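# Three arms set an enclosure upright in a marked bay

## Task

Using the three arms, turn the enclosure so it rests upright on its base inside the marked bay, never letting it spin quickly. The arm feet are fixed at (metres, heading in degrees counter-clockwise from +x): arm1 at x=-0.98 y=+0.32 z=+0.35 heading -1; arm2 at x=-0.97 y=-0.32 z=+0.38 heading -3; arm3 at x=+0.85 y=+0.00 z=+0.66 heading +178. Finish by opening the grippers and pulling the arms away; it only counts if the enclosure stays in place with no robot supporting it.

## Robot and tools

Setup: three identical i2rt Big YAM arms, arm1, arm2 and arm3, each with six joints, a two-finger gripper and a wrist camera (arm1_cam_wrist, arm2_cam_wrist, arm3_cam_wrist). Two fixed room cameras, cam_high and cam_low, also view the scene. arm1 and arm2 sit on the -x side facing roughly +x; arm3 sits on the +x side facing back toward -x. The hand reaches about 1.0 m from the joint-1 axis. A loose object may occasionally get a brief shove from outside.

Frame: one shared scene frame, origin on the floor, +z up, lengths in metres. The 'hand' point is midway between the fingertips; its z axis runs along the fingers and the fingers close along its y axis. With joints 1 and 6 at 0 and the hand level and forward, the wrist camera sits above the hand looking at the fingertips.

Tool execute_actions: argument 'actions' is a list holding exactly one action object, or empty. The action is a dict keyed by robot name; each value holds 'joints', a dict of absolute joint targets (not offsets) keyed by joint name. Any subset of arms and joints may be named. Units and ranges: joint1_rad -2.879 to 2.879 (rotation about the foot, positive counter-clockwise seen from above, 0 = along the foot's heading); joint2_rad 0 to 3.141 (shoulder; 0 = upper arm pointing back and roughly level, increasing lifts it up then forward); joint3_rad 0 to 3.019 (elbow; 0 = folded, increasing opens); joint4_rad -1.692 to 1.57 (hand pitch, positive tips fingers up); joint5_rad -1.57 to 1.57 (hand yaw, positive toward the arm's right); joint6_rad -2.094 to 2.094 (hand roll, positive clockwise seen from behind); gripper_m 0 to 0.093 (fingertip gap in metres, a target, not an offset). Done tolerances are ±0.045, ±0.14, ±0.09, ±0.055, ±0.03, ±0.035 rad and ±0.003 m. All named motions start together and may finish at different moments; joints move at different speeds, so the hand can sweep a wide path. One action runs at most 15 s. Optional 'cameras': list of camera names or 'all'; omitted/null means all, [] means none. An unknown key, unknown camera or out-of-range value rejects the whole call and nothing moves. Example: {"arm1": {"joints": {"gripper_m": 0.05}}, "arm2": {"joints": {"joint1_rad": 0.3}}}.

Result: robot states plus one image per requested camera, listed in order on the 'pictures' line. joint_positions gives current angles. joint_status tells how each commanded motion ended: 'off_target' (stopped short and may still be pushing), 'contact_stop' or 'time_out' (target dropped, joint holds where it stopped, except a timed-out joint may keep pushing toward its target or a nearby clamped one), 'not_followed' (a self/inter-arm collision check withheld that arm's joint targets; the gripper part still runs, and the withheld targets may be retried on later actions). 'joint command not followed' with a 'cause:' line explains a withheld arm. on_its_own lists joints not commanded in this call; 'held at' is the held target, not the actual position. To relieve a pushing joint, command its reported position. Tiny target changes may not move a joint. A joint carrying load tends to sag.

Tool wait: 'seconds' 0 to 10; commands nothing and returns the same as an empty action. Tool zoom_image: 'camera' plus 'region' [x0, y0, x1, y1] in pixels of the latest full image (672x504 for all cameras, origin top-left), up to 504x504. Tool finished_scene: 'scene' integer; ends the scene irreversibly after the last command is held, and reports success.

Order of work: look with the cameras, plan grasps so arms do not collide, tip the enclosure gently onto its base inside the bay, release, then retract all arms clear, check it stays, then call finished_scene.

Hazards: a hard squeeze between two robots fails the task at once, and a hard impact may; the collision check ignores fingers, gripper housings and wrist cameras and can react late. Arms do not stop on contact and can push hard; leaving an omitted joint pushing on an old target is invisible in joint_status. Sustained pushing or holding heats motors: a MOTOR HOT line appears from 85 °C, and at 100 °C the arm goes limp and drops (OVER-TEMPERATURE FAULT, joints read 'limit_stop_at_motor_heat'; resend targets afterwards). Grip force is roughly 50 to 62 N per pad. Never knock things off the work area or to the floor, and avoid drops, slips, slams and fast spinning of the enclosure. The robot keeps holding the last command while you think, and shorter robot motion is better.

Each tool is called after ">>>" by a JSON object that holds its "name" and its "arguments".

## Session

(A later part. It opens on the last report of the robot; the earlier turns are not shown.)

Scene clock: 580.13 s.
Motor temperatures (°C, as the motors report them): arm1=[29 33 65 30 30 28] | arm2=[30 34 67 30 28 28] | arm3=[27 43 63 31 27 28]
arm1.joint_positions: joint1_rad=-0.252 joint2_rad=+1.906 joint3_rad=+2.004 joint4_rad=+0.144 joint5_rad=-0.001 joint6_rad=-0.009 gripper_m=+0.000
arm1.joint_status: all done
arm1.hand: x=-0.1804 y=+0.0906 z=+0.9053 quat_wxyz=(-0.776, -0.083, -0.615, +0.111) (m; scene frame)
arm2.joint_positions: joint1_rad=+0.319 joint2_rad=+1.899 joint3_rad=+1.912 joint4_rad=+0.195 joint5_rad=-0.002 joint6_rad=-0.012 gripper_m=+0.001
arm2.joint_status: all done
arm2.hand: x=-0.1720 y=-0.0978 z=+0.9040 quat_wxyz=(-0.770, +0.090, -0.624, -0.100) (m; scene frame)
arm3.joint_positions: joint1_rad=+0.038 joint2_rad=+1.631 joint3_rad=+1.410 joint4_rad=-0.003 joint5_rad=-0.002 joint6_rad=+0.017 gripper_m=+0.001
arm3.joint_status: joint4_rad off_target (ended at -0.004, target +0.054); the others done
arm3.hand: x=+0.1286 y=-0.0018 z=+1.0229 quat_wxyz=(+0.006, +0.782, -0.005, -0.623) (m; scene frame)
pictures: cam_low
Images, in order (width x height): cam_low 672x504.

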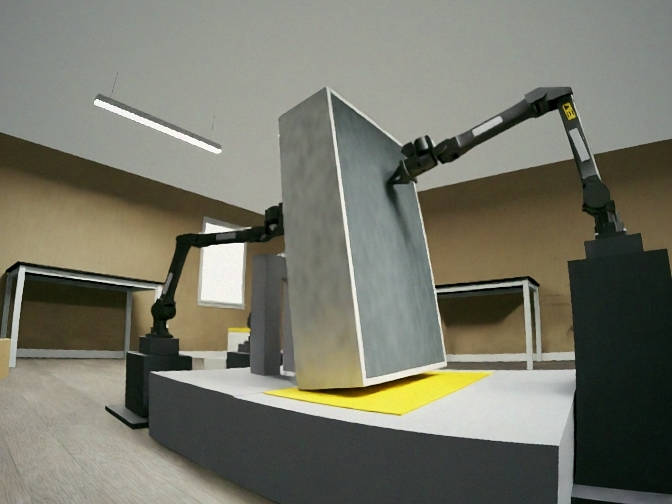

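>>> {"name": "execute_actions", "arguments": {"actions": [{"arm3": {"joints": {"joint2_rad": 1.583, "joint3_rad": 1.364, "joint4_rad": 0.03}}}], "cameras": ["cam_low"]}}

>>> {"name": "execute_actions", "arguments": {"actions": [{"arm3": {"joints": {"joint2_rad": 1.507, "joint3_rad": 1.276}}}], "cameras": ["cam_low"]}}

>>> {"name": "execute_actions", "arguments": {"actions": [{"arm3": {"joints": {"joint2_rad": 1.431, "joint3_rad": 1.193}}}], "cameras": ["cam_low"]}}

>>> {"name": "execute_actions", "arguments": {"actions": [{"arm3": {"joints": {"joint2_rad": 1.353, "joint3_rad": 1.115}}}], "cameras": ["cam_low"]}}

Scene clock: 628.83 s.
Motor temperatures (°C, as the motors report them): arm1=[29 36 67 30 30 28] | arm2=[30 37 69 30 28 28] | arm3=[27 39 78 32 27 28]
arm1.joint_positions: joint1_rad=-0.252 joint2_rad=+1.906 joint3_rad=+2.004 joint4_rad=+0.144 joint5_rad=-0.001 joint6_rad=-0.009 gripper_m=+0.000
arm1.joint_status: not commanded
arm1.hand: x=-0.1804 y=+0.0906 z=+0.9053 quat_wxyz=(-0.776, -0.083, -0.615, +0.111) (m; scene frame)
arm2.joint_positions: joint1_rad=+0.319 joint2_rad=+1.899 joint3_rad=+1.912 joint4_rad=+0.195 joint5_rad=-0.002 joint6_rad=-0.012 gripper_m=+0.001
arm2.joint_status: not commanded
arm2.hand: x=-0.1720 y=-0.0978 z=+0.9040 quat_wxyz=(-0.770, +0.090, -0.624, -0.100) (m; scene frame)
arm3.joint_positions: joint1_rad=+0.038 joint2_rad=+1.484 joint3_rad=+1.247 joint4_rad=-0.067 joint5_rad=-0.003 joint6_rad=+0.017 gripper_m=+0.001
arm3.joint_status: joint3_rad off_target (ended at +1.247, target +1.364); joint4_rad off_target (ended at -0.067, target +0.030); the others done
arm3.hand: x=+0.1907 y=-0.0019 z=+1.0067 quat_wxyz=(+0.006, +0.806, -0.004, -0.591) (m; scene frame)
pictures: cam_low
Images, in order (width x height): cam_low 672x504.

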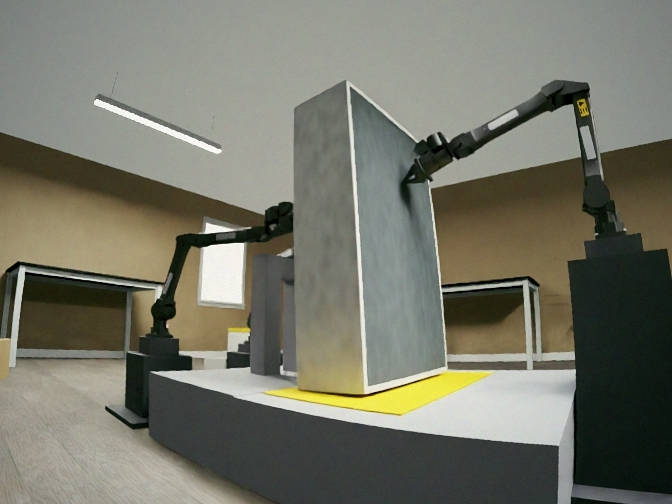

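Scene clock: 630.00 s.
Motor temperatures (°C, as the motors report them): arm1=[29 36 67 30 30 28] | arm2=[30 37 69 30 28 28] | arm3=[27 39 79 32 27 28]
arm1.joint_positions: joint1_rad=-0.252 joint2_rad=+1.906 joint3_rad=+2.004 joint4_rad=+0.144 joint5_rad=-0.001 joint6_rad=-0.009 gripper_m=+0.000
arm1.joint_status: not commanded
arm1.hand: x=-0.1804 y=+0.0906 z=+0.9053 quat_wxyz=(-0.776, -0.083, -0.615, +0.111) (m; scene frame)
arm2.joint_positions: joint1_rad=+0.319 joint2_rad=+1.899 joint3_rad=+1.912 joint4_rad=+0.195 joint5_rad=-0.002 joint6_rad=-0.012 gripper_m=+0.001
arm2.joint_status: not commanded
arm2.hand: x=-0.1720 y=-0.0978 z=+0.9040 quat_wxyz=(-0.770, +0.090, -0.624, -0.100) (m; scene frame)
arm3.joint_positions: joint1_rad=+0.038 joint2_rad=+1.400 joint3_rad=+1.146 joint4_rad=-0.083 joint5_rad=-0.005 joint6_rad=+0.017 gripper_m=+0.001
arm3.joint_status: joint3_rad off_target (ended at +1.147, target +1.276); the others done
arm3.hand: x=+0.2271 y=-0.0020 z=+0.9951 quat_wxyz=(+0.007, +0.816, -0.004, -0.578) (m; scene frame)
pictures: cam_low
Images, in order (width x height): cam_low 672x504.

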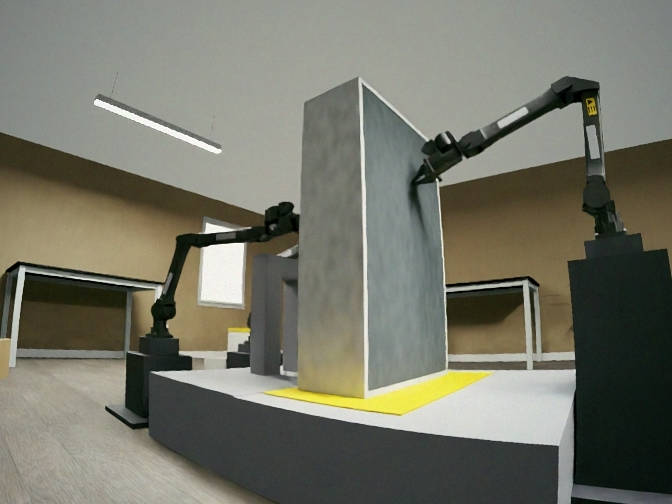

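Scene clock: 630.70 s.
Motor temperatures (°C, as the motors report them): arm1=[29 36 67 30 30 28] | arm2=[30 37 69 30 28 28] | arm3=[27 39 79 32 27 28]
arm1.joint_positions: joint1_rad=-0.252 joint2_rad=+1.906 joint3_rad=+2.004 joint4_rad=+0.144 joint5_rad=-0.001 joint6_rad=-0.009 gripper_m=+0.000
arm1.joint_status: not commanded
arm1.hand: x=-0.1804 y=+0.0906 z=+0.9053 quat_wxyz=(-0.776, -0.083, -0.615, +0.111) (m; scene frame)
arm2.joint_positions: joint1_rad=+0.319 joint2_rad=+1.899 joint3_rad=+1.912 joint4_rad=+0.195 joint5_rad=-0.002 joint6_rad=-0.012 gripper_m=+0.001
arm2.joint_status: not commanded
arm2.hand: x=-0.1720 y=-0.0978 z=+0.9040 quat_wxyz=(-0.770, +0.090, -0.624, -0.100) (m; scene frame)
arm3.joint_positions: joint1_rad=+0.038 joint2_rad=+1.395 joint3_rad=+1.132 joint4_rad=-0.063 joint5_rad=-0.005 joint6_rad=+0.017 gripper_m=+0.001
arm3.joint_status: all done
arm3.hand: x=+0.2291 y=-0.0020 z=+0.9941 quat_wxyz=(+0.007, +0.813, -0.004, -0.583) (m; scene frame)
pictures: cam_low
Images, in order (width x height): cam_low 672x504.

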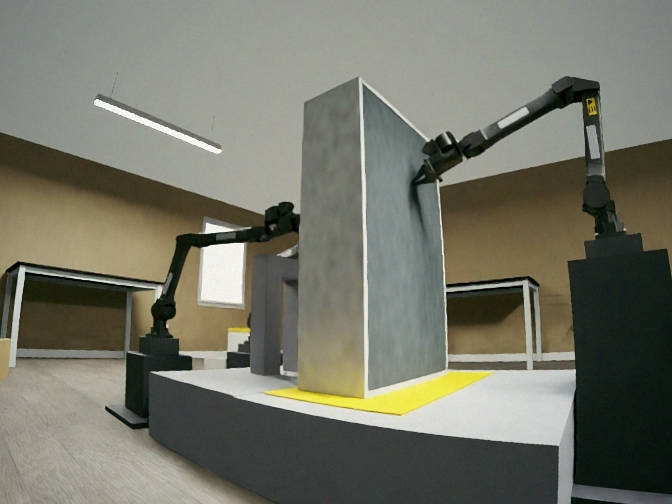

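Scene clock: 631.57 s.
Motor temperatures (°C, as the motors report them): arm1=[29 36 67 30 30 28] | arm2=[30 37 69 30 28 28] | arm3=[27 39 78 32 27 28]
arm1.joint_positions: joint1_rad=-0.252 joint2_rad=+1.906 joint3_rad=+2.004 joint4_rad=+0.144 joint5_rad=-0.001 joint6_rad=-0.009 gripper_m=+0.000
arm1.joint_status: not commanded
arm1.hand: x=-0.1804 y=+0.0906 z=+0.9053 quat_wxyz=(-0.776, -0.083, -0.615, +0.111) (m; scene frame)
arm2.joint_positions: joint1_rad=+0.319 joint2_rad=+1.899 joint3_rad=+1.912 joint4_rad=+0.195 joint5_rad=-0.002 joint6_rad=-0.012 gripper_m=+0.001
arm2.joint_status: not commanded
arm2.hand: x=-0.1720 y=-0.0978 z=+0.9040 quat_wxyz=(-0.770, +0.090, -0.624, -0.100) (m; scene frame)
arm3.joint_positions: joint1_rad=+0.038 joint2_rad=+1.367 joint3_rad=+1.108 joint4_rad=+0.009 joint5_rad=-0.003 joint6_rad=+0.017 gripper_m=+0.001
arm3.joint_status: all done
arm3.on_its_own: joint4_rad moved +0.072 to your old target +0.030
arm3.hand: x=+0.2340 y=-0.0017 z=+1.0129 quat_wxyz=(+0.006, +0.790, -0.004, -0.613) (m; scene frame)
pictures: cam_low
Images, in order (width x height): cam_low 672x504.

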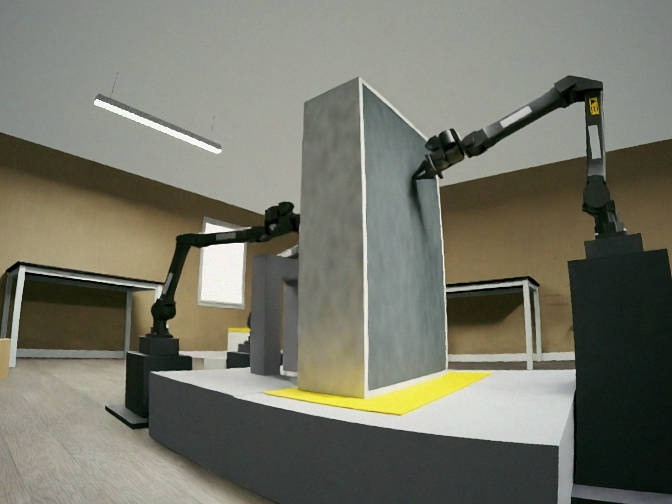

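>>> {"name": "execute_actions", "arguments": {"actions": [{"arm1": {"joints": {"joint2_rad": 0.5, "joint3_rad": 2.0, "joint4_rad": 0.0}}, "arm2": {"joints": {"joint2_rad": 0.45, "joint3_rad": 1.95, "joint4_rad": 0.0}}, "arm3": {"joints": {"joint2_rad": 0.5, "joint3_rad": 1.11, "joint4_rad": 0.0}}}], "cameras": []}}

>>> {"name": "execute_actions", "arguments": {"actions": [{"arm3": {"joints": {"joint3_rad": 2.0}}}]}}

Scene clock: 666.27 s.
Motor temperatures (°C, as the motors report them): arm1=[29 37 67 30 30 28] | arm2=[30 38 69 30 28 28] | arm3=[27 39 66 31 27 28]
arm1.joint_positions: joint1_rad=-0.252 joint2_rad=+0.499 joint3_rad=+1.998 joint4_rad=+0.007 joint5_rad=-0.001 joint6_rad=-0.009 gripper_m=+0.000
arm1.joint_status: all done
arm1.hand: x=-1.2001 y=+0.3799 z=+1.3519 quat_wxyz=(-0.989, -0.005, -0.037, +0.142) (m; scene frame)
arm2.joint_positions: joint1_rad=+0.319 joint2_rad=+0.459 joint3_rad=+1.946 joint4_rad=+0.003 joint5_rad=-0.002 joint6_rad=-0.012 gripper_m=+0.001
arm2.joint_status: all done
arm2.hand: x=-1.1993 y=-0.3815 z=+1.3670 quat_wxyz=(-0.991, +0.007, -0.040, -0.129) (m; scene frame)
arm3.joint_positions: joint1_rad=+0.038 joint2_rad=+0.496 joint3_rad=+1.092 joint4_rad=+0.001 joint5_rad=-0.003 joint6_rad=+0.017 gripper_m=+0.001
arm3.joint_status: all done
arm3.hand: x=+0.6122 y=-0.0014 z=+1.3801 quat_wxyz=(+0.009, +0.468, -0.002, -0.884) (m; scene frame)
pictures: none
No camera images: the call's "cameras" was empty. Leave "cameras" out to get every camera's image.

Scene clock: 668.13 s.
Motor temperatures (°C, as the motors report them): arm1=[29 37 65 30 30 28] | arm2=[30 37 67 30 28 28] | arm3=[27 39 65 31 27 28]
arm1.joint_positions: joint1_rad=-0.252 joint2_rad=+0.499 joint3_rad=+1.998 joint4_rad=+0.007 joint5_rad=-0.001 joint6_rad=-0.009 gripper_m=+0.000
arm1.joint_status: not commanded
arm1.hand: x=-1.2001 y=+0.3799 z=+1.3519 quat_wxyz=(-0.989, -0.005, -0.037, +0.142) (m; scene frame)
arm2.joint_positions: joint1_rad=+0.319 joint2_rad=+0.459 joint3_rad=+1.946 joint4_rad=+0.003 joint5_rad=-0.002 joint6_rad=-0.012 gripper_m=+0.001
arm2.joint_status: not commanded
arm2.hand: x=-1.1993 y=-0.3815 z=+1.3670 quat_wxyz=(-0.991, +0.007, -0.040, -0.129) (m; scene frame)
arm3.joint_positions: joint1_rad=+0.038 joint2_rad=+0.489 joint3_rad=+2.002 joint4_rad=+0.000 joint5_rad=-0.003 joint6_rad=+0.017 gripper_m=+0.001
arm3.joint_status: all done
arm3.hand: x=+1.0972 y=-0.0007 z=+1.6525 quat_wxyz=(+0.009, +0.029, +0.002, -1.000) (m; scene frame)
pictures: arm1_cam_wrist, arm2_cam_wrist, arm3_cam_wrist, cam_high, cam_low
Images, in order (width x height): arm1_cam_wrist 672x504, arm2_cam_wrist 672x504, arm3_cam_wrist 672x504, cam_high 672x504, cam_low 672x504.

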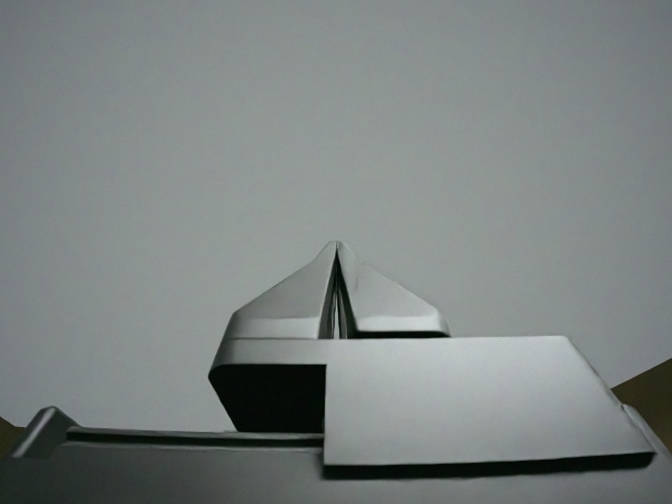

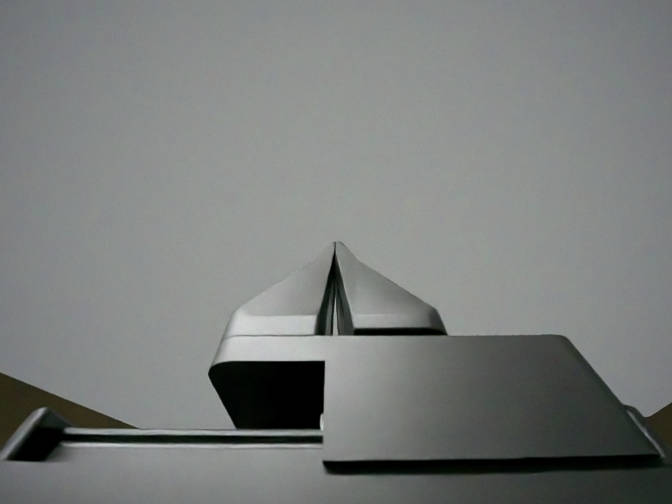

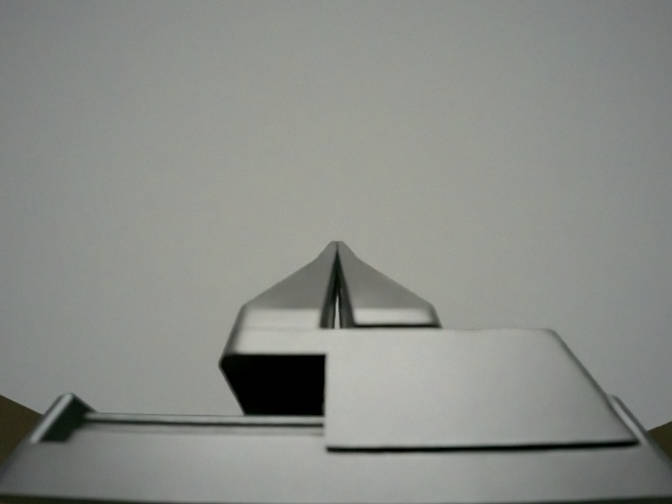

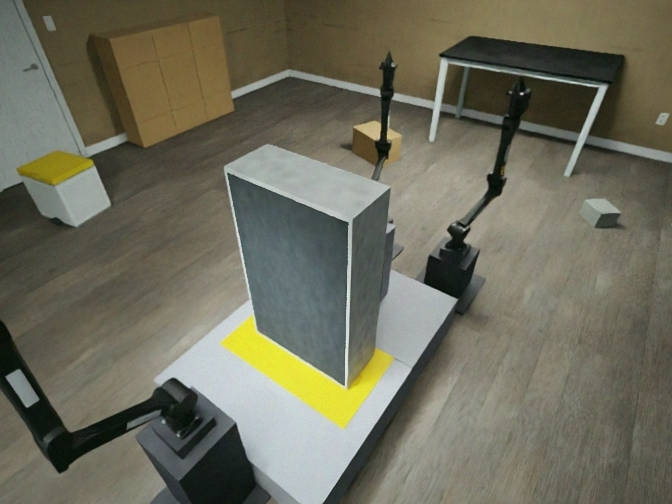

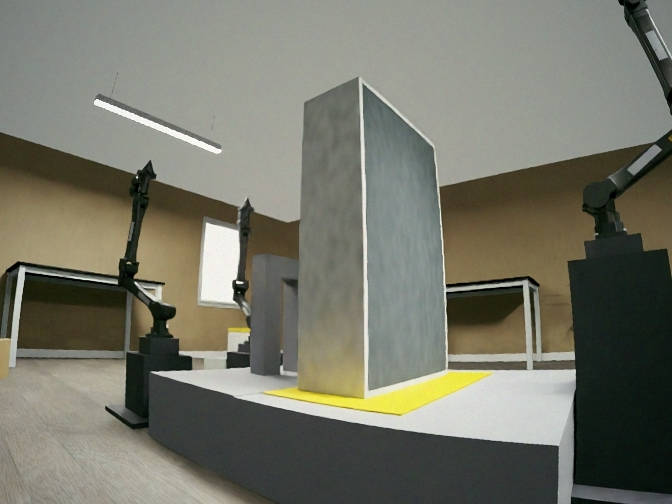

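>>> {"name": "wait", "arguments": {"seconds": 10}}

Scene clock: 735.43 s.
Motor temperatures (°C, as the motors report them): arm1=[29 35 51 30 30 28] | arm2=[30 35 51 30 28 28] | arm3=[27 39 54 31 27 28]
arm1.joint_positions: joint1_rad=-0.252 joint2_rad=+0.499 joint3_rad=+1.998 joint4_rad=+0.007 joint5_rad=-0.001 joint6_rad=-0.009 gripper_m=+0.000
arm1.joint_status: not commanded
arm1.hand: x=-1.2001 y=+0.3799 z=+1.3519 quat_wxyz=(-0.989, -0.005, -0.037, +0.142) (m; scene frame)
arm2.joint_positions: joint1_rad=+0.319 joint2_rad=+0.459 joint3_rad=+1.946 joint4_rad=+0.003 joint5_rad=-0.002 joint6_rad=-0.012 gripper_m=+0.001
arm2.joint_status: not commanded
arm2.hand: x=-1.1993 y=-0.3815 z=+1.3670 quat_wxyz=(-0.991, +0.007, -0.040, -0.129) (m; scene frame)
arm3.joint_positions: joint1_rad=+0.038 joint2_rad=+0.489 joint3_rad=+2.002 joint4_rad=+0.000 joint5_rad=-0.003 joint6_rad=+0.017 gripper_m=+0.001
arm3.joint_status: all done
arm3.hand: x=+1.0972 y=-0.0007 z=+1.6525 quat_wxyz=(+0.009, +0.029, +0.002, -1.000) (m; scene frame)
wait: 10.00 s; at rest from the start
pictures: arm1_cam_wrist, arm2_cam_wrist, arm3_cam_wrist, cam_high, cam_low
Images, in order (width x height): arm1_cam_wrist 672x504, arm2_cam_wrist 672x504, arm3_cam_wrist 672x504, cam_high 672x504, cam_low 672x504.

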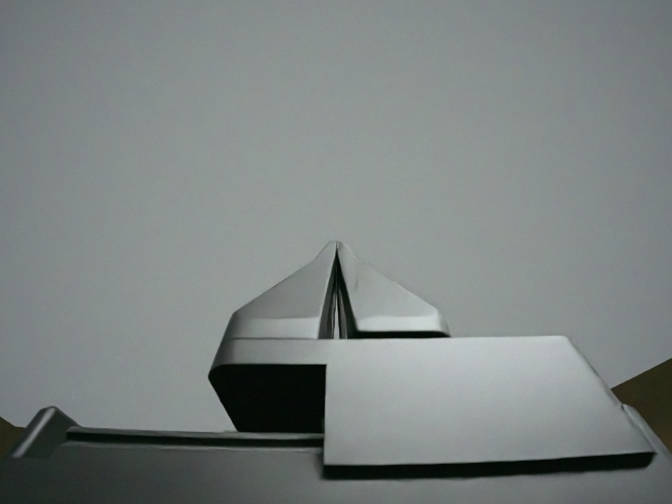

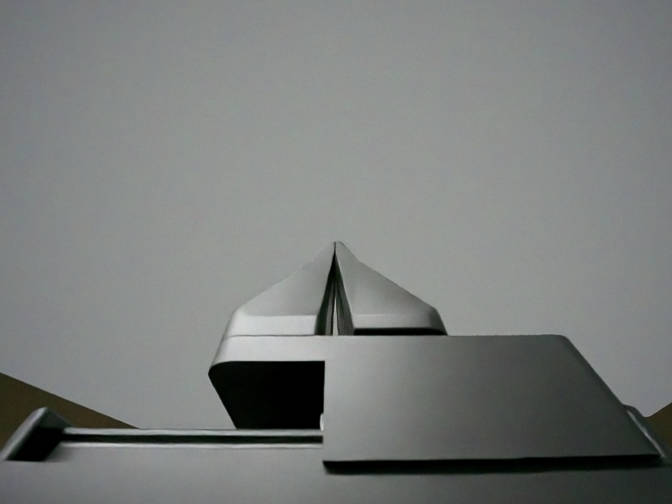

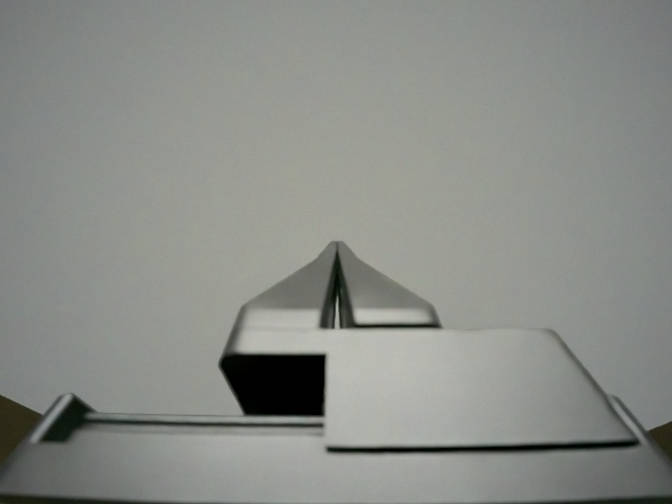

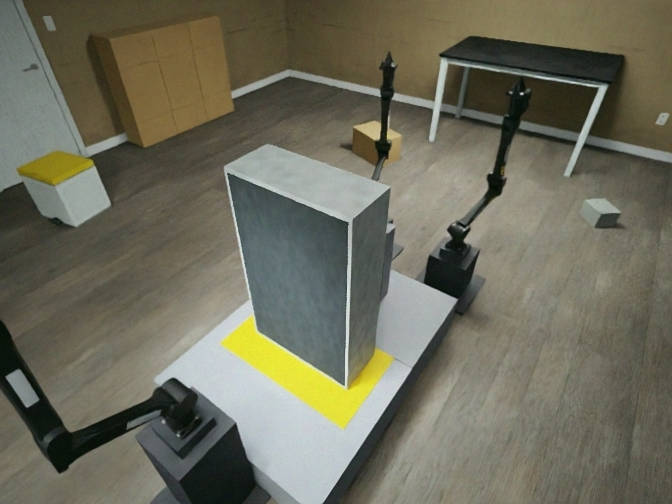

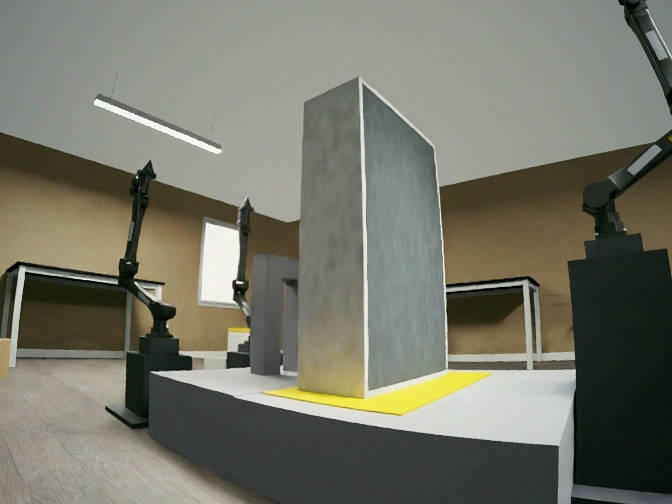

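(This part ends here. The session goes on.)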